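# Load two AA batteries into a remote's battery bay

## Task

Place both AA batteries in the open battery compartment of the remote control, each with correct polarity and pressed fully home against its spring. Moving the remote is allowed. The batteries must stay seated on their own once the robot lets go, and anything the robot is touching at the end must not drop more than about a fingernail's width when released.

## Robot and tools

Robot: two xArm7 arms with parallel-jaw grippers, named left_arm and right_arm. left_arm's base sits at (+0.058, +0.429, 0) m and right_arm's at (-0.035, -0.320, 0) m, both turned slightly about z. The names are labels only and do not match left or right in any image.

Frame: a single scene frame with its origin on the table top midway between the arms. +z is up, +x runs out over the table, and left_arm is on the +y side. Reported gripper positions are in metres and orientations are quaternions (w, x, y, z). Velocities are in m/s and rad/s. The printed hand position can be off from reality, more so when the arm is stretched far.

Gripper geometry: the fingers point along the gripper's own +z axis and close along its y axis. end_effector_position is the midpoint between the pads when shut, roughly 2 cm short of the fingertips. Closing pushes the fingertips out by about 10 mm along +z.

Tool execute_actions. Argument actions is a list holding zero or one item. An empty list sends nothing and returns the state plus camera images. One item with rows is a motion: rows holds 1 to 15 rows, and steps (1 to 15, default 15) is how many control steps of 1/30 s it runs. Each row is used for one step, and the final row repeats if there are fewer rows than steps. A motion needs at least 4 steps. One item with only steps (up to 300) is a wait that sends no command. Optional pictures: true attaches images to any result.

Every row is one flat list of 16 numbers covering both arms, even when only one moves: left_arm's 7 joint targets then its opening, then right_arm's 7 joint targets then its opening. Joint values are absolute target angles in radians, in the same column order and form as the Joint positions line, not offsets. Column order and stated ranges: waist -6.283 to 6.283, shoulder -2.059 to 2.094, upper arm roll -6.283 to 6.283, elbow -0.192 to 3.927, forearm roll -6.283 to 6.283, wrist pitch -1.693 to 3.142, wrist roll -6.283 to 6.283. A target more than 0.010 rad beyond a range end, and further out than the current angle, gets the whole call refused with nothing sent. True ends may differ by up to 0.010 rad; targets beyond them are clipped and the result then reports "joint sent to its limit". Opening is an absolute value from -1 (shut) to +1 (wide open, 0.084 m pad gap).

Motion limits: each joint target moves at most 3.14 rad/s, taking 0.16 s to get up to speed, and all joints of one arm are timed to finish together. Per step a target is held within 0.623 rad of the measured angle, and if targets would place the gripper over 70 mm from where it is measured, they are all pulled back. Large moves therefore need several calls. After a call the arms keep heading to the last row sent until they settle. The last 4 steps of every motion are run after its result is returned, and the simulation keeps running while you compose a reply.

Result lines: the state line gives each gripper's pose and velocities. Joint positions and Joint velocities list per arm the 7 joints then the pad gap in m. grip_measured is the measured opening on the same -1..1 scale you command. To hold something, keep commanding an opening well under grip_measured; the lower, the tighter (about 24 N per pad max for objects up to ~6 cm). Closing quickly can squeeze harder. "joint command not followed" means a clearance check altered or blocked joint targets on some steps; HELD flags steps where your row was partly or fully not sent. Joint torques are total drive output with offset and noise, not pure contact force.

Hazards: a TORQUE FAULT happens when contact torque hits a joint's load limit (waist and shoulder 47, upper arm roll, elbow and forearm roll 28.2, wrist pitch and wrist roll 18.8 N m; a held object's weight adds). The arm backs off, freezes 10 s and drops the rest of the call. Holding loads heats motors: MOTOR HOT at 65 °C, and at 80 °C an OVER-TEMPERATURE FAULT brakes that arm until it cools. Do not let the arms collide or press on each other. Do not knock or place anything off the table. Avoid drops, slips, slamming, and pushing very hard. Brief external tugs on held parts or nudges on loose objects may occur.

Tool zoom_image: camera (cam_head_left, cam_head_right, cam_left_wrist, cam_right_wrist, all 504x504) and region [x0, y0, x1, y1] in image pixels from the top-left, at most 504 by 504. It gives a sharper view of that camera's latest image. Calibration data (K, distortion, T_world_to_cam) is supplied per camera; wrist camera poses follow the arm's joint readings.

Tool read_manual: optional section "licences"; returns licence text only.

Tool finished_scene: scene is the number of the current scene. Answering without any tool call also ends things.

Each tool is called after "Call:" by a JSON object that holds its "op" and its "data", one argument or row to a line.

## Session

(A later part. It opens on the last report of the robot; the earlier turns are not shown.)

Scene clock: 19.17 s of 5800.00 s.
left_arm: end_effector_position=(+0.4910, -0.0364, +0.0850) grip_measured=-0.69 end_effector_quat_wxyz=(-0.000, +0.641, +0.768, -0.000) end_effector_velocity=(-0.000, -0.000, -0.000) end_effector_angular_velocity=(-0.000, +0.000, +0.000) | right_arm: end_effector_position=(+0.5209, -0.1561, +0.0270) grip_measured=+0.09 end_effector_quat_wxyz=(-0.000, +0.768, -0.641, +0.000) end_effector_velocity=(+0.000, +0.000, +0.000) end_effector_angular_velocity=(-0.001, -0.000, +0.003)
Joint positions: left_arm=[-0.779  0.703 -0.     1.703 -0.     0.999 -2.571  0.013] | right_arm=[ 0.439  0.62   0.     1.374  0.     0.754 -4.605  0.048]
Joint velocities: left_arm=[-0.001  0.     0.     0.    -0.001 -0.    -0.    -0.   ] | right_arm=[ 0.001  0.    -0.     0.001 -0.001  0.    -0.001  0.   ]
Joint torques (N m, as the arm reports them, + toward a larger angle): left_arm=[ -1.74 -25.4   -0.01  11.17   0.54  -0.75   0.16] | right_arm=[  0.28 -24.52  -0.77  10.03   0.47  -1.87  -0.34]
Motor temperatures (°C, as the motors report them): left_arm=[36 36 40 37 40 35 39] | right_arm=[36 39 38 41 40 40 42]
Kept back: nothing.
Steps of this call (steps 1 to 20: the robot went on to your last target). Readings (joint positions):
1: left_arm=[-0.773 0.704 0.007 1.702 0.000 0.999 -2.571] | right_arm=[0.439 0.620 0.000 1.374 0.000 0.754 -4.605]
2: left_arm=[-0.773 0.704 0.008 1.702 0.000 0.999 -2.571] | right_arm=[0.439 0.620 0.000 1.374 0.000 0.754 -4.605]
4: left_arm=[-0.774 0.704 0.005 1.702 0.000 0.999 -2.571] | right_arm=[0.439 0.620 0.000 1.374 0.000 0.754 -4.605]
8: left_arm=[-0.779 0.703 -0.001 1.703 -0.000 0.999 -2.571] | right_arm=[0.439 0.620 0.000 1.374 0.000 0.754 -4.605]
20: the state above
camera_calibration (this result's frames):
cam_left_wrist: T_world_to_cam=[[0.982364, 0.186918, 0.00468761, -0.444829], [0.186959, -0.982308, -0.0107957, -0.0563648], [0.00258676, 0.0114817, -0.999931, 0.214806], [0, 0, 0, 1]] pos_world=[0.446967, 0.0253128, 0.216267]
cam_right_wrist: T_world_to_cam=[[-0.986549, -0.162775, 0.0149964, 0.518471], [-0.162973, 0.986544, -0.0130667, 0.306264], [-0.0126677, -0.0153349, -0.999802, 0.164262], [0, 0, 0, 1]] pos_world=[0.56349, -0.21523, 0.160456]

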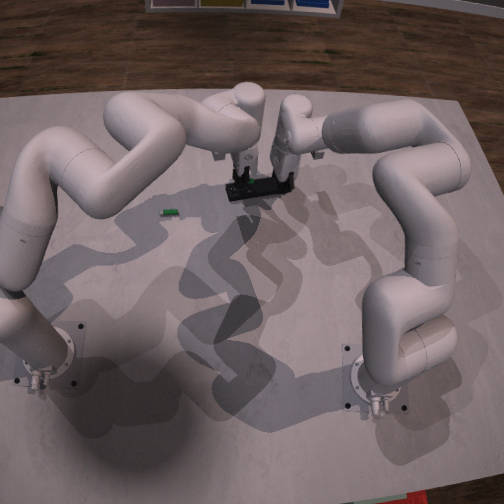

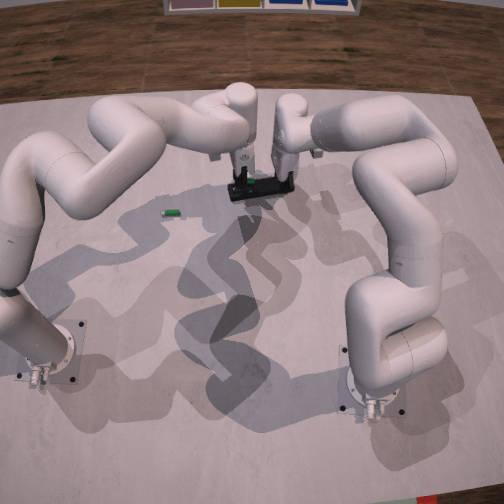

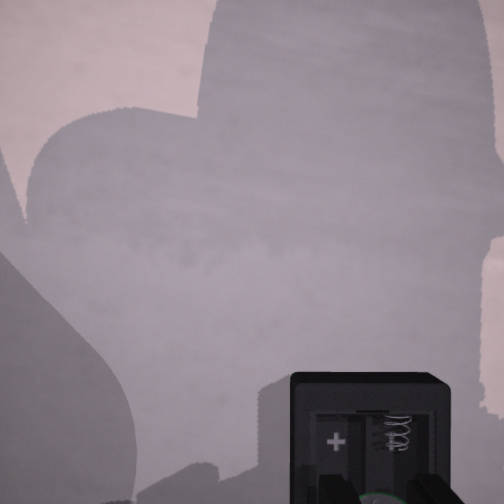

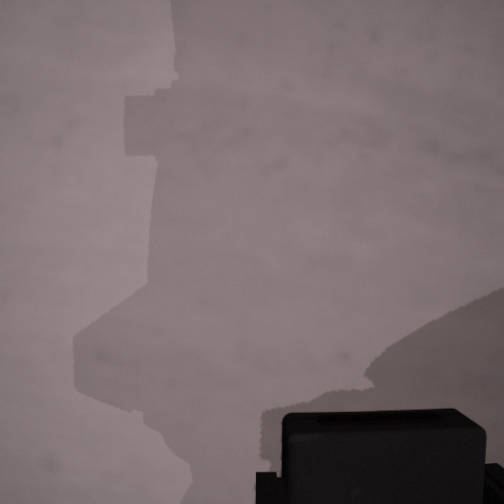

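Call:
{"op": "execute_actions", "data": {
  "actions": [
    {"rows":[[-0.7785,0.702,0,1.694,0,0.992,-2.5705,-0.9,0.439,0.6196,0,1.3738,0,0.7542,-4.605,-0.3],[-0.778,0.7005,0,1.684,0,0.9835,-2.570,-0.9,0.439,0.6196,0,1.3738,0,0.7542,-4.605,-0.3],[-0.7773,0.699,0,1.673,0,0.974,-2.5695,-0.9,0.439,0.6196,0,1.3738,0,0.7542,-4.605,-0.3],[-0.7767,0.6973,0,1.661,0,0.9637,-2.569,-0.9,0.439,0.6196,0,1.3738,0,0.7542,-4.605,-0.3],[-0.7761,0.6956,0,1.649,0,0.9534,-2.5683,-0.9,0.439,0.6196,0,1.3738,0,0.7542,-4.605,-0.3],[-0.7755,0.694,0,1.638,0,0.944,-2.5677,-0.9,0.439,0.6196,0,1.3738,0,0.7542,-4.605,-0.3],[-0.775,0.6926,0,1.628,0,0.9354,-2.5672,-0.9,0.439,0.6196,0,1.3738,0,0.7542,-4.605,-0.3],[-0.7748,0.6916,0,1.621,0,0.9294,-2.5669,-0.9,0.439,0.6196,0,1.3738,0,0.7542,-4.605,-0.3],[-0.7747,0.6911,0,1.6174,0,0.9263,-2.5667,-0.9,0.439,0.6196,0,1.3738,0,0.7542,-4.605,-0.3]],"steps":15}
  ]
}}

Call:
{"op": "execute_actions", "data": {
  "actions": [
    {"steps":6}
  ],
  "pictures": true
}}

Call:
{"op": "zoom_image", "data": {
  "camera": "cam_left_wrist",
  "region": [264,340,504,504]
}}

Call:
{"op": "zoom_image", "data": {
  "camera": "cam_head_left",
  "region": [210,150,300,210]
}}

Scene clock: 20.73 s of 5800.00 s.
left_arm: end_effector_position=(+0.4844, -0.0250, +0.0629) grip_measured=-0.69 end_effector_quat_wxyz=(-0.002, +0.641, +0.768, +0.000) end_effector_velocity=(-0.006, +0.009, -0.019) end_effector_angular_velocity=(+0.002, +0.004, +0.000) | right_arm: end_effector_position=(+0.5209, -0.1561, +0.0270) grip_measured=+0.09 end_effector_quat_wxyz=(-0.000, +0.768, -0.641, +0.000) end_effector_velocity=(+0.000, +0.000, +0.001) end_effector_angular_velocity=(+0.000, -0.001, -0.001)
Joint positions: left_arm=[-0.775  0.693  0.     1.618 -0.     0.929 -2.567  0.013] | right_arm=[ 0.439  0.62   0.     1.374 -0.     0.754 -4.605  0.048]
Joint velocities: left_arm=[ 0.004 -0.005 -0.001 -0.067 -0.001 -0.059  0.003 -0.   ] | right_arm=[-0.    -0.001  0.     0.001  0.     0.     0.001  0.   ]
Joint torques (N m, as the arm reports them, + toward a larger angle): left_arm=[ -2.6  -26.65  -0.3   12.27   0.51  -0.75   0.11] | right_arm=[  0.38 -24.2   -0.69   9.96   0.43  -1.85  -0.36]
Motor temperatures (°C, as the motors report them): left_arm=[36 36 40 38 40 35 39] | right_arm=[36 39 38 41 40 40 42]
Steps of this call (steps 1 to 15: the robot went on to your last target; steps 16 to 36: nothing new was sent; steps 37 to 47: the first 11 steps of this action). Readings (joint positions):
37: left_arm=[-0.779 0.703 -0.000 1.702 -0.000 0.999 -2.571] | right_arm=[0.439 0.620 -0.000 1.374 0.000 0.754 -4.605]
38: left_arm=[-0.779 0.702 -0.000 1.700 0.000 0.996 -2.571] | right_arm=[0.439 0.620 0.000 1.374 0.000 0.754 -4.605]
40: left_arm=[-0.778 0.700 -0.000 1.685 -0.000 0.982 -2.570] | right_arm=[0.439 0.620 0.000 1.374 0.000 0.754 -4.605]
44: left_arm=[-0.776 0.695 0.000 1.639 0.000 0.946 -2.568] | right_arm=[0.439 0.620 0.000 1.374 0.000 0.754 -4.605]
47: the state above

Scene clock: 20.93 s of 5800.00 s.
left_arm: end_effector_position=(+0.4850, -0.0264, +0.0648) grip_measured=-0.69 end_effector_quat_wxyz=(+0.001, +0.641, +0.768, -0.000) end_effector_velocity=(-0.000, +0.001, -0.001) end_effector_angular_velocity=(+0.001, +0.002, +0.000) | right_arm: end_effector_position=(+0.5209, -0.1561, +0.0270) grip_measured=+0.09 end_effector_quat_wxyz=(-0.000, +0.768, -0.641, +0.000) end_effector_velocity=(-0.000, +0.000, -0.000) end_effector_angular_velocity=(-0.000, +0.001, +0.002)
Joint positions: left_arm=[-0.775  0.691 -0.     1.618 -0.     0.926 -2.567  0.013] | right_arm=[ 0.439  0.62   0.     1.374 -0.     0.754 -4.605  0.048]
Joint velocities: left_arm=[ 0.001 -0.001  0.    -0.003 -0.001 -0.     0.001 -0.   ] | right_arm=[ 0.001  0.     0.    -0.001 -0.    -0.    -0.001  0.   ]
Joint torques (N m, as the arm reports them, + toward a larger angle): left_arm=[ -1.77 -24.46  -0.02  10.8    0.53  -0.84   0.18] | right_arm=[  0.32 -24.38  -0.66   9.88   0.44  -1.86  -0.34]
Motor temperatures (°C, as the motors report them): left_arm=[36 36 40 38 40 35 39] | right_arm=[36 39 38 41 40 40 42]
Kept back: nothing.
Steps of this call (steps 1 to 4: the last 4 steps of your previous action; steps 5 to 6: the robot went on to your last target). Readings (joint positions):
1: left_arm=[-0.775 0.693 0.000 1.617 -0.000 0.928 -2.567] | right_arm=[0.439 0.620 0.000 1.374 0.000 0.754 -4.605]
2: left_arm=[-0.775 0.692 0.000 1.617 -0.000 0.927 -2.567] | right_arm=[0.439 0.620 0.000 1.374 0.000 0.754 -4.605]
4: left_arm=[-0.775 0.691 -0.000 1.618 -0.000 0.926 -2.567] | right_arm=[0.439 0.620 0.000 1.374 -0.000 0.754 -4.605]
6: the state above
camera_calibration (this result's frames):
cam_left_wrist: T_world_to_cam=[[0.982407, 0.186671, 0.00558534, -0.440863], [0.186716, -0.98237, -0.0092358, -0.0455838], [0.00376282, 0.0101162, -0.999942, 0.193921], [0, 0, 0, 1]] pos_world=[0.440888, 0.0355541, 0.195951]
cam_right_wrist: T_world_to_cam=[[-0.986548, -0.162775, 0.0150467, 0.518453], [-0.162974, 0.986544, -0.0130731, 0.306266], [-0.0127162, -0.0153494, -0.999801, 0.16426], [0, 0, 0, 1]] pos_world=[0.563481, -0.215233, 0.160431]

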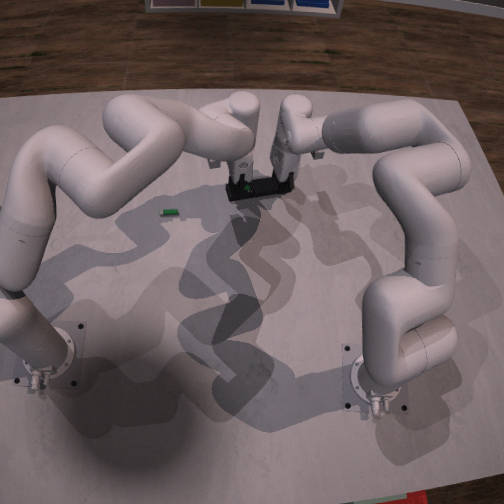

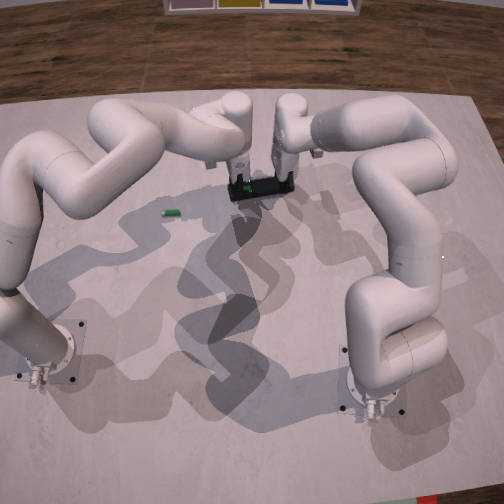

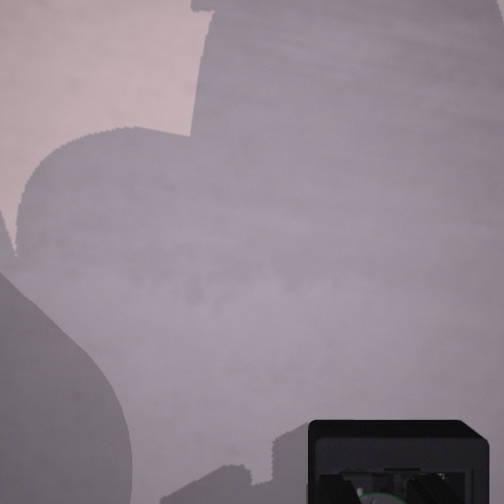

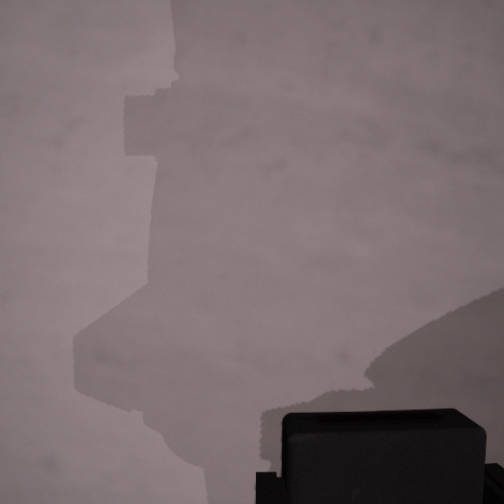

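Region (264, 340, 504, 504) of cam_left_wrist's 504x504 image, scaled by 2.100, with more detail than that image has; it fills the top 344 rows of this view, and the rest is white.

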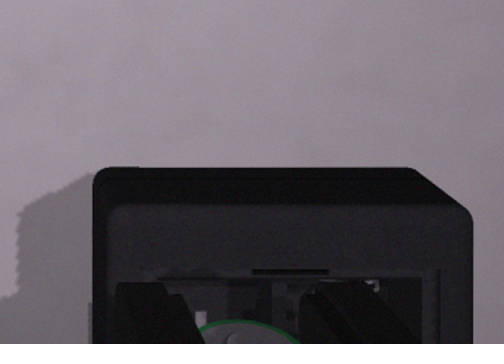

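Region (210, 150, 300, 210) of cam_head_left's 504x504 image, scaled by 5.600, with more detail than that image has.

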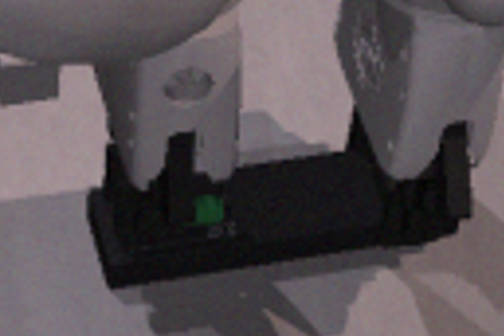

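Call:
{"op": "execute_actions", "data": {
  "actions": [
    {"rows":[[-0.7750,0.693,0,1.6165,0,0.9235,-2.567,-0.9,0.439,0.6196,0,1.3738,0,0.7542,-4.605,-0.3],[-0.7753,0.696,0,1.6153,0,0.9193,-2.5672,-0.9,0.439,0.6196,0,1.3738,0,0.7542,-4.605,-0.3],[-0.7756,0.699,0,1.6141,0,0.9151,-2.5674,-0.9,0.439,0.6196,0,1.3738,0,0.7542,-4.605,-0.3],[-0.7759,0.702,0,1.6129,0,0.9109,-2.5677,-0.9,0.439,0.6196,0,1.3738,0,0.7542,-4.605,-0.3],[-0.7761,0.705,0,1.6117,0,0.9067,-2.5681,-0.9,0.439,0.6196,0,1.3738,0,0.7542,-4.605,-0.3],[-0.7761,0.7075,0,1.6106,0,0.9031,-2.5681,-0.9,0.439,0.6196,0,1.3738,0,0.7542,-4.605,-0.3],[-0.7761,0.710,0,1.6096,0,0.8996,-2.5681,-0.9,0.439,0.6196,0,1.3738,0,0.7542,-4.605,-0.3],[-0.7761,0.712,0,1.6088,0,0.8968,-2.5681,-0.9,0.439,0.6196,0,1.3738,0,0.7542,-4.605,-0.3],[-0.7761,0.714,0,1.608,0,0.894,-2.5681,-0.9,0.439,0.6196,0,1.3738,0,0.7542,-4.605,-0.3],[-0.7761,0.7161,0,1.6071,0,0.891,-2.5681,-0.9,0.439,0.6196,0,1.3738,0,0.7542,-4.605,-0.3]],"steps":15}
  ]
}}

Call:
{"op": "execute_actions", "data": {
  "actions": [
    {"steps":5}
  ],
  "pictures": true
}}

Call:
{"op": "zoom_image", "data": {
  "camera": "cam_head_left",
  "region": [210,150,300,210]
}}

Scene clock: 21.97 s of 5800.00 s.
left_arm: end_effector_position=(+0.4851, -0.0254, +0.0487) grip_measured=-0.69 end_effector_quat_wxyz=(+0.001, +0.640, +0.768, +0.000) end_effector_velocity=(-0.003, +0.006, -0.041) end_effector_angular_velocity=(+0.013, +0.009, +0.001) | right_arm: end_effector_position=(+0.5208, -0.1561, +0.0270) grip_measured=+0.09 end_effector_quat_wxyz=(+0.000, +0.768, -0.641, -0.000) end_effector_velocity=(-0.001, +0.000, +0.000) end_effector_angular_velocity=(+0.000, +0.001, +0.002)
Joint positions: left_arm=[-0.775  0.714  0.001  1.608  0.     0.893 -2.568  0.014] | right_arm=[ 0.439  0.62   0.     1.374 -0.     0.754 -4.605  0.048]
Joint velocities: left_arm=[ 0.001  0.057  0.002 -0.027  0.    -0.069  0.001  0.   ] | right_arm=[ 0.    -0.001  0.001 -0.001  0.     0.002 -0.001  0.   ]
Joint torques (N m, as the arm reports them, + toward a larger angle): left_arm=[ -4.39 -25.53  -1.97  10.04   0.34  -0.31   0.16] | right_arm=[  0.27 -24.11  -0.92   9.9    0.67  -2.05  -0.13]
Motor temperatures (°C, as the motors report them): left_arm=[36 36 40 38 40 35 39] | right_arm=[36 39 38 41 40 40 42]
Steps of this call (steps 1 to 15: the robot went on to your last target; steps 16 to 20: nothing new was sent; steps 21 to 31: the first 11 steps of this action). Readings (joint positions):
21: left_arm=[-0.775 0.691 0.000 1.617 -0.000 0.926 -2.567] | right_arm=[0.439 0.620 0.000 1.374 -0.000 0.754 -4.605]
22: left_arm=[-0.775 0.692 0.000 1.617 0.000 0.925 -2.567] | right_arm=[0.439 0.620 0.000 1.374 0.000 0.754 -4.605]
24: left_arm=[-0.775 0.695 0.000 1.616 0.000 0.918 -2.567] | right_arm=[0.439 0.620 0.000 1.374 0.000 0.754 -4.605]
28: left_arm=[-0.776 0.708 0.001 1.611 0.000 0.902 -2.568] | right_arm=[0.439 0.620 0.000 1.374 -0.000 0.754 -4.605]
31: the state above

Scene clock: 22.13 s of 5800.00 s.
left_arm: end_effector_position=(+0.4848, -0.0251, +0.0470) grip_measured=-0.69 end_effector_quat_wxyz=(+0.000, +0.640, +0.768, +0.001) end_effector_velocity=(-0.002, -0.001, +0.000) end_effector_angular_velocity=(-0.001, +0.003, -0.002) | right_arm: end_effector_position=(+0.5207, -0.1561, +0.0270) grip_measured=+0.09 end_effector_quat_wxyz=(+0.000, +0.768, -0.641, -0.000) end_effector_velocity=(-0.000, -0.000, -0.000) end_effector_angular_velocity=(-0.001, +0.001, +0.001)
Joint positions: left_arm=[-0.775  0.716  0.001  1.607  0.     0.891 -2.568  0.014] | right_arm=[ 0.439  0.619  0.     1.374 -0.     0.755 -4.605  0.048]
Joint velocities: left_arm=[-0.002 -0.001 -0.002 -0.002 -0.002  0.001 -0.     0.   ] | right_arm=[-0.    -0.     0.    -0.    -0.001  0.001 -0.001  0.   ]
Joint torques (N m, as the arm reports them, + toward a larger angle): left_arm=[ -5.99 -24.84  -2.8   10.28   0.17  -0.48   0.19] | right_arm=[ -0.13 -23.85  -0.99  10.05   0.8   -2.33   0.07]
Motor temperatures (°C, as the motors report them): left_arm=[36 36 40 38 40 35 39] | right_arm=[36 39 38 41 40 40 42]
Kept back: nothing.
Steps of this call (steps 1 to 4: the last 4 steps of your previous action; step 5: the robot went on to your last target). Readings (joint positions):
1: left_arm=[-0.775 0.716 0.002 1.608 0.000 0.892 -2.568] | right_arm=[0.439 0.619 0.000 1.374 -0.000 0.754 -4.605]
2: left_arm=[-0.775 0.716 0.002 1.607 0.000 0.891 -2.568] | right_arm=[0.439 0.619 0.000 1.374 -0.000 0.754 -4.605]
4: left_arm=[-0.775 0.716 0.001 1.607 0.000 0.891 -2.568] | right_arm=[0.439 0.619 0.000 1.374 -0.000 0.754 -4.605]
5: the state above
camera_calibration (this result's frames):
cam_left_wrist: T_world_to_cam=[[0.982043, 0.188573, 0.0056289, -0.44053], [0.188627, -0.981981, -0.011503, -0.045213], [0.00335831, 0.0123582, -0.999918, 0.176332], [0, 0, 0, 1]] pos_world=[0.440556, 0.0364946, 0.178277]
cam_right_wrist: T_world_to_cam=[[-0.986425, -0.163487, 0.015419, 0.518122], [-0.163692, 0.986424, -0.0131616, 0.306518], [-0.0130579, -0.0155069, -0.999794, 0.1644], [0, 0, 0, 1]] pos_world=[0.56341, -0.215101, 0.160412]

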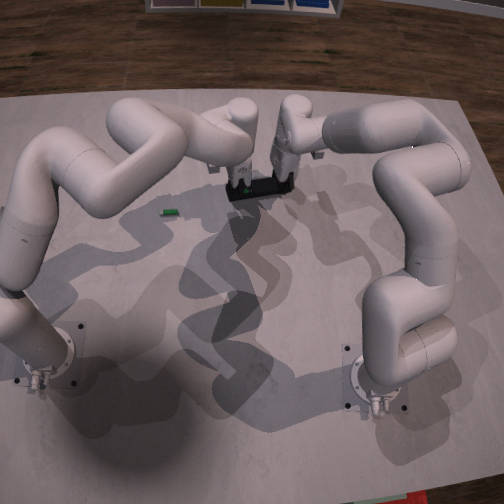

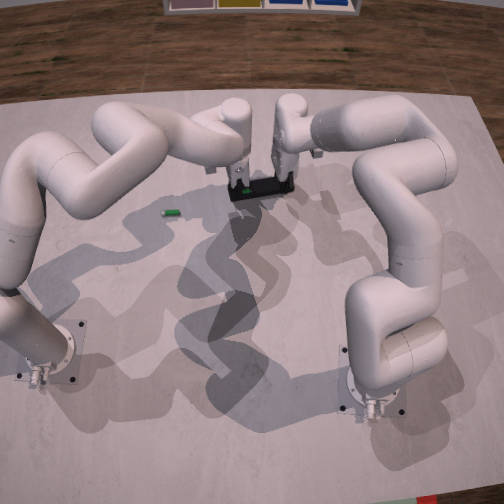

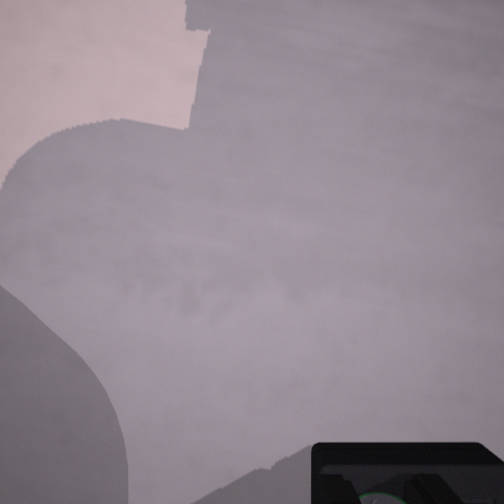

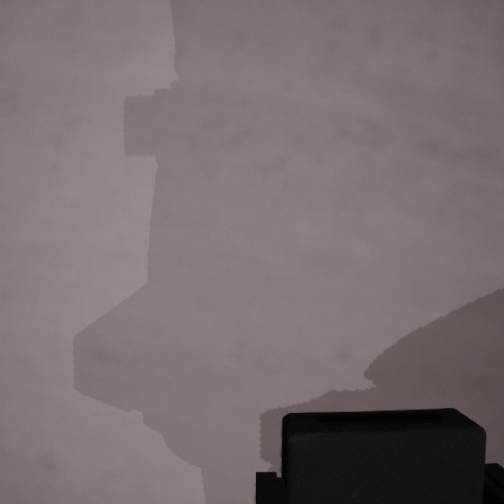

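Region (210, 150, 300, 210) of cam_head_left's 504x504 image, scaled by 5.600, with more detail than that image has.

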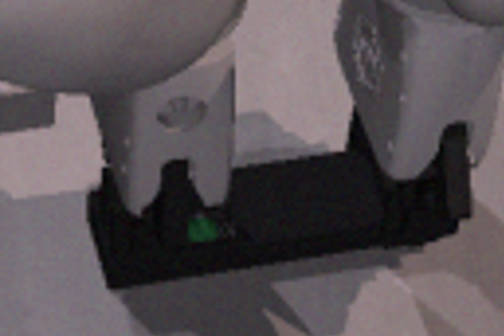

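Call:
{"op": "execute_actions", "data": {
  "actions": [
    {"rows":[[-0.7769,0.719,0,1.612,0,0.893,-2.5689,-0.9,0.439,0.6196,0,1.3738,0,0.7542,-4.605,-0.3],[-0.7777,0.7219,0,1.6169,0,0.895,-2.5697,-0.9,0.439,0.6196,0,1.3738,0,0.7542,-4.605,-0.3],[-0.7785,0.7248,0,1.6218,0,0.897,-2.5705,-0.9,0.439,0.6196,0,1.3738,0,0.7542,-4.605,-0.3],[-0.7793,0.7277,0,1.6267,0,0.899,-2.5713,-0.9,0.439,0.6196,0,1.3738,0,0.7542,-4.605,-0.3],[-0.7801,0.7306,0,1.6316,0,0.901,-2.5721,-0.9,0.439,0.6196,0,1.3738,0,0.7542,-4.605,-0.3],[-0.7809,0.7335,0,1.6365,0,0.903,-2.5729,-0.9,0.439,0.6196,0,1.3738,0,0.7542,-4.605,-0.3],[-0.7817,0.7364,0,1.6414,0,0.905,-2.5737,-0.9,0.439,0.6196,0,1.3738,0,0.7542,-4.605,-0.3],[-0.7825,0.7393,0,1.6463,0,0.907,-2.5745,-0.9,0.439,0.6196,0,1.3738,0,0.7542,-4.605,-0.3],[-0.7825,0.7405,0,1.646,0,0.9055,-2.5745,-0.9,0.439,0.6196,0,1.3738,0,0.7542,-4.605,-0.3],[-0.7825,0.7416,0,1.6457,0,0.9041,-2.5745,-0.9,0.439,0.6196,0,1.3738,0,0.7542,-4.605,-0.3]],"steps":15}
  ]
}}

Call:
{"op": "execute_actions", "data": {
  "actions": [
    {"steps":5}
  ],
  "pictures": true
}}

Call:
{"op": "zoom_image", "data": {
  "camera": "cam_head_left",
  "region": [210,150,300,210]
}}

Scene clock: 23.00 s of 5800.00 s.
left_arm: end_effector_position=(+0.4859, -0.0331, +0.0462) grip_measured=-0.69 end_effector_quat_wxyz=(+0.000, +0.641, +0.768, +0.000) end_effector_velocity=(+0.001, -0.009, -0.009) end_effector_angular_velocity=(-0.010, -0.006, -0.003) | right_arm: end_effector_position=(+0.5212, -0.1576, +0.0269) grip_measured=+0.09 end_effector_quat_wxyz=(+0.000, +0.767, -0.642, +0.000) end_effector_velocity=(+0.001, -0.002, -0.000) end_effector_angular_velocity=(-0.000, -0.001, -0.004)
Joint positions: left_arm=[-0.782  0.74   0.001  1.645  0.     0.906 -2.574  0.014] | right_arm=[ 0.438  0.62  -0.002  1.374 -0.     0.754 -4.605  0.048]
Joint velocities: left_arm=[-0.005  0.032 -0.003  0.023 -0.001 -0.021 -0.004  0.   ] | right_arm=[-0.002  0.002 -0.002  0.001  0.001 -0.002 -0.001  0.   ]
Joint torques (N m, as the arm reports them, + toward a larger angle): left_arm=[ -9.53 -24.07  -5.71  10.32  -0.63  -1.13   0.27] | right_arm=[  2.92 -23.52   1.48  10.63   1.16  -3.17   0.2 ]
Motor temperatures (°C, as the motors report them): left_arm=[36 36 40 38 40 35 39] | right_arm=[36 39 38 41 40 40 42]
Steps of this call (steps 1 to 15: the robot went on to your last target; steps 16 to 26: the first 11 steps of this action). Readings (joint positions):
16: left_arm=[-0.776 0.716 0.001 1.607 0.000 0.891 -2.568] | right_arm=[0.439 0.619 0.000 1.374 -0.000 0.755 -4.605]
17: left_arm=[-0.776 0.717 0.001 1.609 0.000 0.892 -2.569] | right_arm=[0.439 0.619 0.000 1.374 -0.000 0.755 -4.605]
19: left_arm=[-0.777 0.722 0.001 1.617 0.000 0.896 -2.570] | right_arm=[0.439 0.619 0.000 1.374 0.000 0.755 -4.605]
23: left_arm=[-0.780 0.733 0.001 1.636 0.000 0.904 -2.573] | right_arm=[0.439 0.619 -0.001 1.374 -0.000 0.755 -4.605]
26: the state above

Scene clock: 23.17 s of 5800.00 s.
left_arm: end_effector_position=(+0.4859, -0.0334, +0.0458) grip_measured=-0.69 end_effector_quat_wxyz=(+0.000, +0.641, +0.768, +0.000) end_effector_velocity=(-0.001, -0.001, -0.001) end_effector_angular_velocity=(-0.000, +0.000, +0.000) | right_arm: end_effector_position=(+0.5212, -0.1575, +0.0269) grip_measured=+0.09 end_effector_quat_wxyz=(+0.000, +0.767, -0.642, +0.000) end_effector_velocity=(-0.001, +0.001, -0.001) end_effector_angular_velocity=(-0.001, +0.001, +0.002)
Joint positions: left_arm=[-0.782  0.741  0.001  1.646  0.     0.904 -2.574  0.014] | right_arm=[ 0.438  0.62  -0.001  1.374 -0.     0.754 -4.605  0.048]
Joint velocities: left_arm=[-0.001  0.002 -0.    -0.     0.    -0.002 -0.002  0.   ] | right_arm=[ 0.001  0.     0.001 -0.001 -0.001 -0.    -0.    -0.   ]
Joint torques (N m, as the arm reports them, + toward a larger angle): left_arm=[-10.47 -23.35  -5.91  10.47  -0.48  -1.07   0.18] | right_arm=[  3.65 -23.76   2.59  10.67   1.41  -3.27   0.14]
Motor temperatures (°C, as the motors report them): left_arm=[36 36 40 38 40 35 39] | right_arm=[36 39 38 41 40 40 42]
Kept back: nothing.
Steps of this call (steps 1 to 4: the last 4 steps of your previous action; step 5: the robot went on to your last target). Readings (joint positions):
1: left_arm=[-0.782 0.740 0.001 1.646 0.000 0.905 -2.574] | right_arm=[0.438 0.620 -0.002 1.374 -0.000 0.754 -4.605]
2: left_arm=[-0.782 0.741 0.001 1.646 0.000 0.905 -2.574] | right_arm=[0.438 0.620 -0.002 1.374 -0.000 0.754 -4.605]
4: left_arm=[-0.782 0.741 0.001 1.646 0.000 0.905 -2.574] | right_arm=[0.438 0.620 -0.001 1.374 -0.000 0.754 -4.605]
5: the state above
camera_calibration (this result's frames):
cam_left_wrist: T_world_to_cam=[[0.982238, 0.187562, 0.00542076, -0.440191], [0.18761, -0.982188, -0.0104566, -0.0531983], [0.00336294, 0.0112878, -0.999931, 0.175183], [0, 0, 0, 1]] pos_world=[0.441764, 0.0283349, 0.177]
cam_right_wrist: T_world_to_cam=[[-0.98686, -0.160853, 0.0152671, 0.518968], [-0.161068, 0.986843, -0.0140737, 0.306714], [-0.0128024, -0.0163478, -0.999784, 0.163991], [0, 0, 0, 1]] pos_world=[0.563651, -0.21652, 0.160349]

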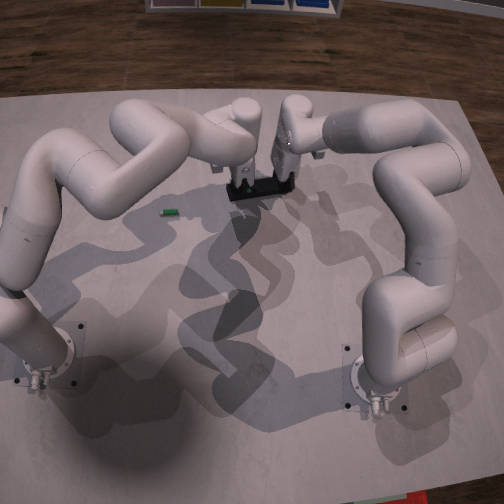

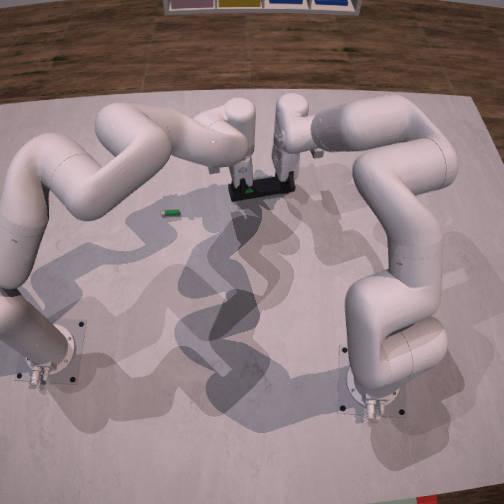

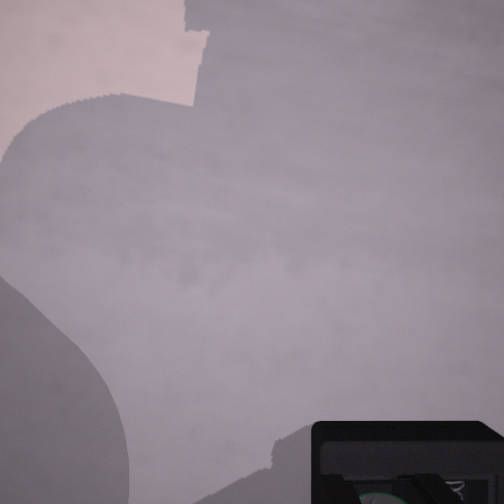

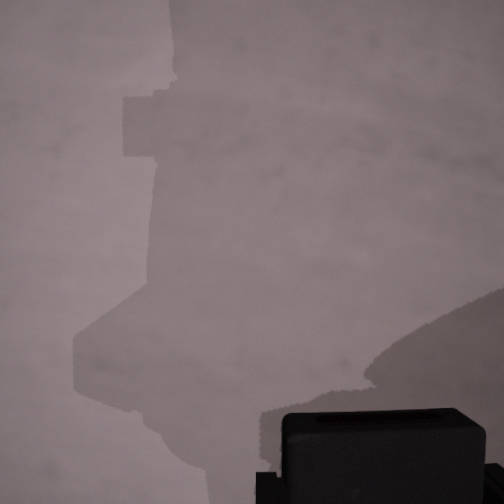

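Region (210, 150, 300, 210) of cam_head_left's 504x504 image, scaled by 5.600, with more detail than that image has.

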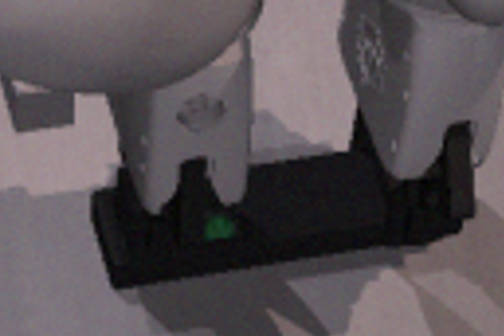

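Call:
{"op": "zoom_image", "data": {
  "camera": "cam_left_wrist",
  "region": [300,410,504,504]
}}

Region (300, 410, 504, 504) of cam_left_wrist's 504x504 image, scaled by 2.471, with more detail than that image has; it fills the top 232 rows of this view, and the rest is white.

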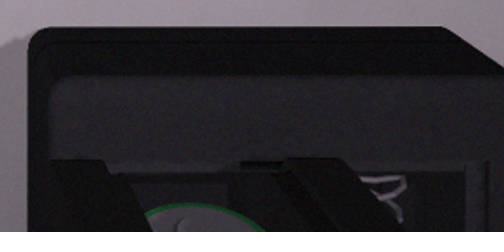

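Call:
{"op": "execute_actions", "data": {
  "actions": [
    {"rows":[[-0.7833,0.7445,0,1.6506,0,0.9061,-2.5753,-0.9,0.439,0.6196,0,1.3738,0,0.7542,-4.605,-0.3],[-0.7841,0.7474,0,1.6555,0,0.9081,-2.5761,-0.9,0.439,0.6196,0,1.3738,0,0.7542,-4.605,-0.3],[-0.7849,0.7503,0,1.6604,0,0.9101,-2.5769,-0.9,0.439,0.6196,0,1.3738,0,0.7542,-4.605,-0.3],[-0.7857,0.7532,0,1.6653,0,0.9121,-2.5777,-0.9,0.439,0.6196,0,1.3738,0,0.7542,-4.605,-0.3],[-0.7865,0.7561,0,1.6702,0,0.9141,-2.5785,-0.9,0.439,0.6196,0,1.3738,0,0.7542,-4.605,-0.3]],"steps":12}
  ]
}}

Call:
{"op": "execute_actions", "data": {
  "actions": [
    {"steps":4}
  ],
  "pictures": true
}}

Call:
{"op": "zoom_image", "data": {
  "camera": "cam_left_wrist",
  "region": [300,410,504,504]
}}

Call:
{"op": "zoom_image", "data": {
  "camera": "cam_head_left",
  "region": [210,150,300,210]
}}

Scene clock: 24.27 s of 5800.00 s.
left_arm: end_effector_position=(+0.4865, -0.0369, +0.0451) grip_measured=-0.69 end_effector_quat_wxyz=(-0.001, +0.640, +0.768, +0.001) end_effector_velocity=(+0.001, -0.007, +0.001) end_effector_angular_velocity=(-0.007, -0.005, -0.002) | right_arm: end_effector_position=(+0.5213, -0.1577, +0.0269) grip_measured=+0.09 end_effector_quat_wxyz=(+0.000, +0.767, -0.642, +0.000) end_effector_velocity=(+0.001, -0.004, -0.000) end_effector_angular_velocity=(-0.002, +0.001, -0.006)
Joint positions: left_arm=[-0.786  0.755  0.001  1.669  0.     0.917 -2.578  0.014] | right_arm=[ 0.438  0.62  -0.002  1.374 -0.     0.754 -4.605  0.048]
Joint velocities: left_arm=[-0.006  0.014 -0.001  0.025 -0.001  0.003 -0.003  0.   ] | right_arm=[-0.003 -0.    -0.004 -0.001  0.001  0.001 -0.001 -0.   ]
Joint torques (N m, as the arm reports them, + toward a larger angle): left_arm=[-13.75 -20.4   -8.08  10.66  -0.97  -2.6    0.06] | right_arm=[ 10.96 -24.55   9.55  11.01   2.38  -3.32   0.27]
Motor temperatures (°C, as the motors report them): left_arm=[36 36 40 38 40 35 39] | right_arm=[36 39 38 41 40 40 42]
Steps of this call (steps 1 to 15: the robot went on to your last target; steps 16 to 25: nothing new was sent; steps 26 to 33: the first 8 steps of this action). Readings (joint positions):
26: left_arm=[-0.782 0.742 0.000 1.646 0.000 0.904 -2.575] | right_arm=[0.439 0.620 -0.001 1.374 -0.000 0.754 -4.605]
27: left_arm=[-0.783 0.743 0.000 1.648 -0.000 0.905 -2.575] | right_arm=[0.439 0.620 -0.001 1.374 -0.000 0.754 -4.605]
29: left_arm=[-0.784 0.747 0.000 1.656 0.000 0.909 -2.576] | right_arm=[0.439 0.620 -0.001 1.374 -0.000 0.754 -4.605]
33: the state above

Scene clock: 24.40 s of 5800.00 s.
left_arm: end_effector_position=(+0.4866, -0.0373, +0.0451) grip_measured=-0.69 end_effector_quat_wxyz=(-0.001, +0.640, +0.768, +0.001) end_effector_velocity=(+0.000, -0.002, +0.000) end_effector_angular_velocity=(-0.005, -0.004, +0.000) | right_arm: end_effector_position=(+0.5213, -0.1578, +0.0269) grip_measured=+0.09 end_effector_quat_wxyz=(+0.000, +0.767, -0.642, +0.000) end_effector_velocity=(-0.000, +0.000, +0.000) end_effector_angular_velocity=(-0.000, -0.000, +0.002)
Joint positions: left_arm=[-0.786  0.755  0.001  1.669  0.     0.916 -2.578  0.014] | right_arm=[ 0.438  0.62  -0.002  1.374 -0.     0.754 -4.605  0.048]
Joint velocities: left_arm=[-0.001  0.002 -0.001  0.002  0.    -0.006 -0.002 -0.   ] | right_arm=[ 0.001 -0.001  0.    -0.001 -0.001 -0.    -0.    -0.   ]
Joint torques (N m, as the arm reports them, + toward a larger angle): left_arm=[-14.48 -20.28  -8.55  11.    -1.12  -2.87   0.22] | right_arm=[ 12.04 -24.55  10.59  10.93   2.53  -3.28   0.15]
Motor temperatures (°C, as the motors report them): left_arm=[36 36 40 38 40 35 39] | right_arm=[36 39 38 41 40 40 42]
Kept back: nothing.
Steps of this call (steps 1 to 4: the last 4 steps of your previous action). Readings (joint positions):
1: left_arm=[-0.786 0.755 0.001 1.669 0.000 0.917 -2.578] | right_arm=[0.438 0.620 -0.002 1.374 -0.000 0.754 -4.605]
2: left_arm=[-0.786 0.755 0.001 1.669 0.000 0.916 -2.578] | right_arm=[0.438 0.620 -0.002 1.374 -0.000 0.754 -4.605]
4: the state above
camera_calibration (this result's frames):
cam_left_wrist: T_world_to_cam=[[0.982177, 0.187905, 0.00440672, -0.440033], [0.187946, -0.982095, -0.012834, -0.0571711], [0.00191625, 0.0134335, -0.999908, 0.175332], [0, 0, 0, 1]] pos_world=[0.442599, 0.0241814, 0.176521]
cam_right_wrist: T_world_to_cam=[[-0.98693, -0.160434, 0.0151429, 0.519149], [-0.16065, 0.986908, -0.0142942, 0.306831], [-0.0126514, -0.0165401, -0.999783, 0.163894], [0, 0, 0, 1]] pos_world=[0.56373, -0.216814, 0.160383]

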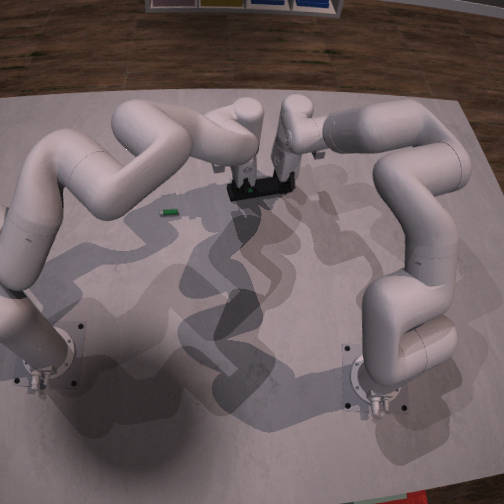

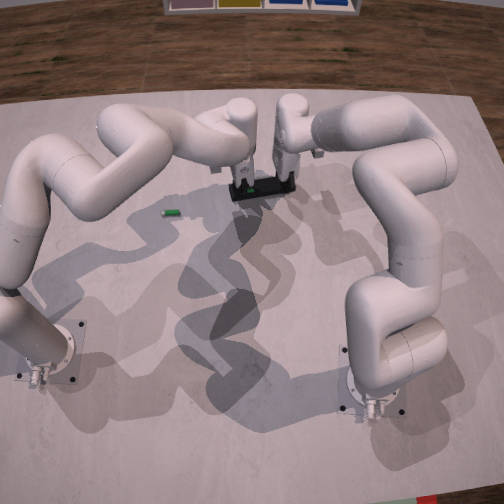

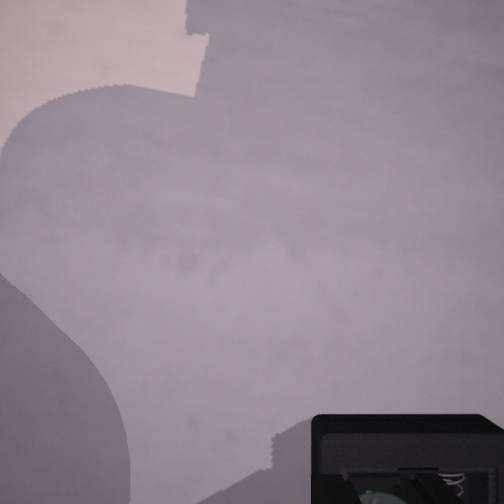

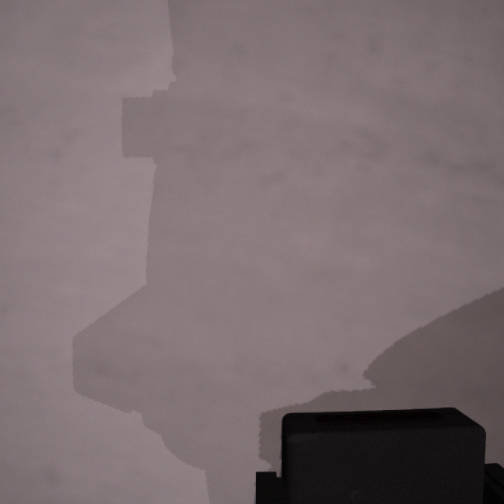

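Region (300, 410, 504, 504) of cam_left_wrist's 504x504 image, scaled by 2.471, with more detail than that image has; it fills the top 232 rows of this view, and the rest is white.

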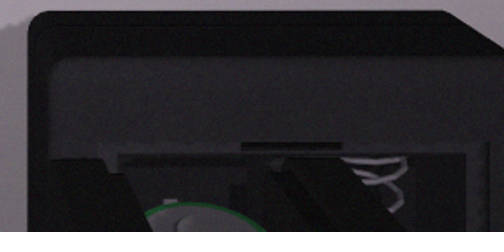

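Region (210, 150, 300, 210) of cam_head_left's 504x504 image, scaled by 5.600, with more detail than that image has.

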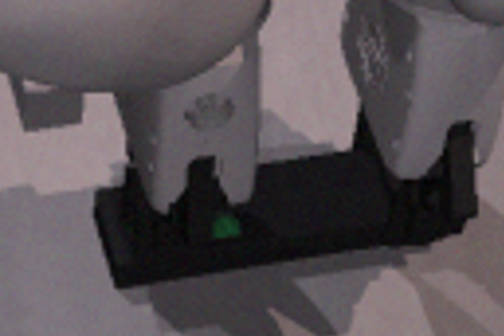

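Call:
{"op": "execute_actions", "data": {
  "actions": [
    {"rows":[[-0.7857,0.7540,0,1.6651,0,0.9111,-2.5777,-0.9,0.439,0.6196,0,1.3738,0,0.7542,-4.605,-0.3],[-0.7857,0.7548,0,1.6649,0,0.9101,-2.5777,-0.8,0.439,0.6196,0,1.3738,0,0.7542,-4.605,-0.3],[-0.7857,0.7548,0,1.6649,0,0.9101,-2.5777,-0.75,0.439,0.6196,0,1.3738,0,0.7542,-4.605,-0.3],[-0.7857,0.7548,0,1.6649,0,0.9101,-2.5777,-0.72,0.439,0.6196,0,1.3738,0,0.7542,-4.605,-0.3],[-0.7857,0.7548,0,1.6649,0,0.9101,-2.5777,-0.70,0.439,0.6196,0,1.3738,0,0.7542,-4.605,-0.3],[-0.7857,0.7548,0,1.6649,0,0.9101,-2.5777,-0.68,0.439,0.6196,0,1.3738,0,0.7542,-4.605,-0.3],[-0.7857,0.7548,0,1.6649,0,0.9101,-2.5777,-0.67,0.439,0.6196,0,1.3738,0,0.7542,-4.605,-0.3],[-0.7857,0.7548,0,1.6649,0,0.9101,-2.5777,-0.66,0.439,0.6196,0,1.3738,0,0.7542,-4.605,-0.3],[-0.7857,0.7548,0,1.6649,0,0.9101,-2.5777,-0.65,0.439,0.6196,0,1.3738,0,0.7542,-4.605,-0.3],[-0.7857,0.7548,0,1.6649,0,0.9101,-2.5777,-0.64,0.439,0.6196,0,1.3738,0,0.7542,-4.605,-0.3],[-0.7857,0.7548,0,1.6649,0,0.9101,-2.5777,-0.62,0.439,0.6196,0,1.3738,0,0.7542,-4.605,-0.3],[-0.7857,0.7548,0,1.6649,0,0.9101,-2.5777,-0.60,0.439,0.6196,0,1.3738,0,0.7542,-4.605,-0.3]],"steps":15}
  ]
}}

Call:
{"op": "execute_actions", "data": {
  "actions": [
    {"steps":6}
  ],
  "pictures": true
}}

Call:
{"op": "zoom_image", "data": {
  "camera": "cam_left_wrist",
  "region": [300,410,504,504]
}}

Call:
{"op": "zoom_image", "data": {
  "camera": "cam_head_left",
  "region": [210,150,300,210]
}}

Scene clock: 25.57 s of 5800.00 s.
left_arm: end_effector_position=(+0.4845, -0.0421, +0.0448) grip_measured=-0.65 end_effector_quat_wxyz=(+0.003, +0.643, +0.766, -0.002) end_effector_velocity=(-0.018, -0.018, +0.000) end_effector_angular_velocity=(-0.014, +0.011, -0.034) | right_arm: end_effector_position=(+0.5194, -0.1519, +0.0269) grip_measured=+0.09 end_effector_quat_wxyz=(-0.001, +0.770, -0.639, -0.002) end_effector_velocity=(-0.018, +0.060, +0.000) end_effector_angular_velocity=(+0.042, +0.009, +0.083)
Joint positions: left_arm=[-0.788  0.756 -0.004  1.668 -0.001  0.904 -2.578  0.015] | right_arm=[ 0.442  0.619  0.005  1.373  0.001  0.755 -4.606  0.048]
Joint velocities: left_arm=[-0.017  0.002 -0.023  0.003 -0.003 -0.002  0.001  0.024] | right_arm=[ 0.038 -0.001  0.065 -0.002  0.007 -0.005  0.003 -0.001]
Joint torques (N m, as the arm reports them, + toward a larger angle): left_arm=[ -7.77 -20.63  -4.78   8.45  -0.46  -0.73   0.16] | right_arm=[  6.18 -25.06   6.33  11.66   2.22  -3.17   0.24]
Motor temperatures (°C, as the motors report them): left_arm=[36 36 40 38 40 36 39] | right_arm=[36 39 38 41 40 40 42]
Steps of this call (steps 1 to 15: the robot went on to your last target; steps 16 to 24: nothing new was sent; steps 25 to 35: the first 11 steps of this action). Readings (joint positions):
25: left_arm=[-0.786 0.756 0.000 1.670 0.000 0.914 -2.578] | right_arm=[0.438 0.620 -0.001 1.374 -0.000 0.754 -4.605]
26: left_arm=[-0.786 0.755 0.000 1.668 0.000 0.913 -2.578] | right_arm=[0.438 0.620 -0.001 1.374 -0.000 0.754 -4.605]
28: left_arm=[-0.786 0.754 0.000 1.666 -0.000 0.910 -2.578] | right_arm=[0.439 0.620 -0.001 1.374 -0.000 0.754 -4.605]
32: left_arm=[-0.786 0.754 -0.000 1.666 -0.000 0.909 -2.578] | right_arm=[0.439 0.620 -0.001 1.374 -0.000 0.754 -4.605]
35: the state above

Scene clock: 25.77 s of 5800.00 s.
left_arm: end_effector_position=(+0.4838, -0.0418, +0.0446) grip_measured=-0.62 end_effector_quat_wxyz=(+0.002, +0.643, +0.766, -0.002) end_effector_velocity=(+0.001, +0.008, -0.002) end_effector_angular_velocity=(+0.015, +0.008, +0.008) | right_arm: end_effector_position=(+0.5189, -0.1498, +0.0269) grip_measured=+0.09 end_effector_quat_wxyz=(-0.001, +0.770, -0.638, -0.002) end_effector_velocity=(+0.001, -0.002, +0.000) end_effector_angular_velocity=(-0.001, -0.002, -0.007)
Joint positions: left_arm=[-0.788  0.756 -0.005  1.667 -0.001  0.906 -2.578  0.017] | right_arm=[ 0.443  0.62   0.007  1.374  0.001  0.754 -4.605  0.048]
Joint velocities: left_arm=[ 0.004 -0.004  0.006 -0.008  0.001  0.013 -0.     0.001] | right_arm=[-0.001  0.001 -0.003  0.002  0.    -0.001  0.003 -0.   ]
Joint torques (N m, as the arm reports them, + toward a larger angle): left_arm=[ -4.18 -20.87  -1.65   7.63   0.43   0.03   0.  ] | right_arm=[  0.09 -25.56  -0.56  11.48   1.    -2.95   0.06]
Motor temperatures (°C, as the motors report them): left_arm=[36 36 40 38 40 36 39] | right_arm=[36 39 38 41 40 40 42]
Kept back: nothing.
Steps of this call (steps 1 to 4: the last 4 steps of your previous action; steps 5 to 6: the robot went on to your last target). Readings (joint positions):
1: left_arm=[-0.789 0.756 -0.005 1.668 -0.001 0.905 -2.578] | right_arm=[0.443 0.620 0.006 1.373 0.001 0.754 -4.605]
2: left_arm=[-0.789 0.756 -0.005 1.668 -0.001 0.905 -2.578] | right_arm=[0.443 0.620 0.007 1.374 0.001 0.754 -4.605]
4: left_arm=[-0.789 0.756 -0.005 1.667 -0.001 0.906 -2.578] | right_arm=[0.443 0.620 0.007 1.374 0.001 0.754 -4.605]
6: the state above
camera_calibration (this result's frames):
cam_left_wrist: T_world_to_cam=[[0.983359, 0.181627, 0.00414131, -0.437244], [0.181645, -0.983355, -0.0042643, -0.0585317], [0.00329787, 0.00494559, -0.999982, 0.173895], [0, 0, 0, 1]] pos_world=[0.440026, 0.0209981, 0.175453]
cam_right_wrist: T_world_to_cam=[[-0.985071, -0.171426, 0.0157462, 0.515465], [-0.17157, 0.985137, -0.00828713, 0.303791], [-0.0140916, -0.010865, -0.999842, 0.165629], [0, 0, 0, 1]] pos_world=[0.562225, -0.209112, 0.160003]

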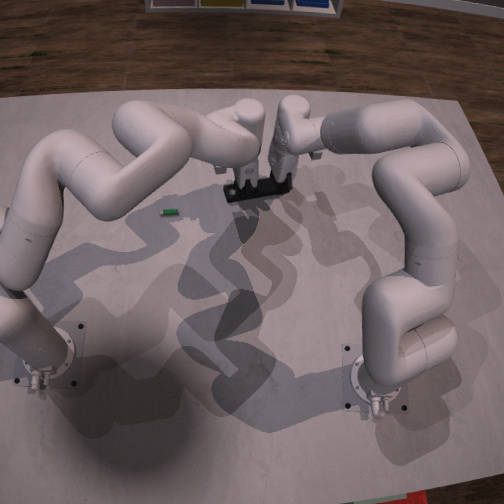

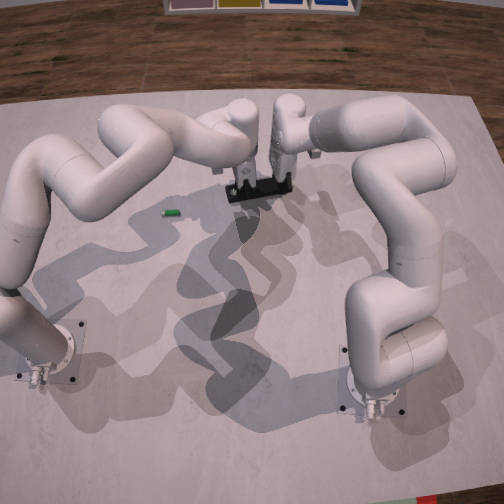

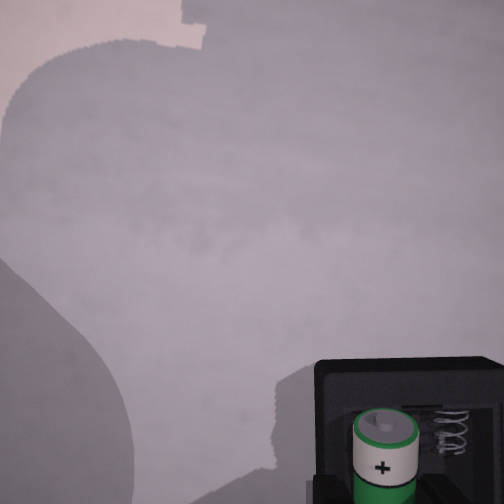

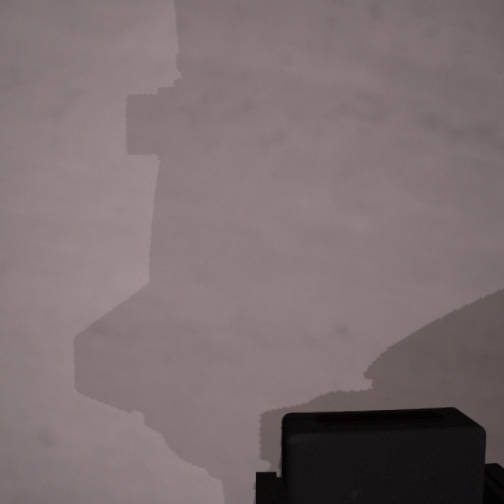

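Region (300, 410, 504, 504) of cam_left_wrist's 504x504 image, scaled by 2.471, with more detail than that image has; it fills the top 232 rows of this view, and the rest is white.

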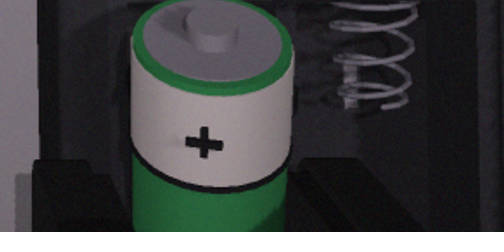

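Region (210, 150, 300, 210) of cam_head_left's 504x504 image, scaled by 5.600, with more detail than that image has.

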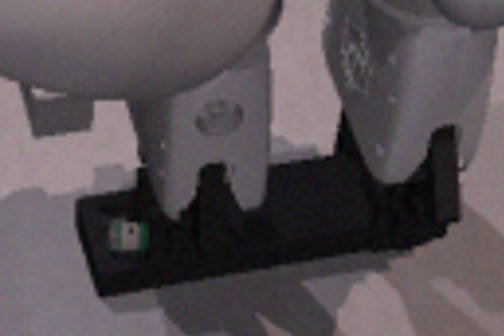

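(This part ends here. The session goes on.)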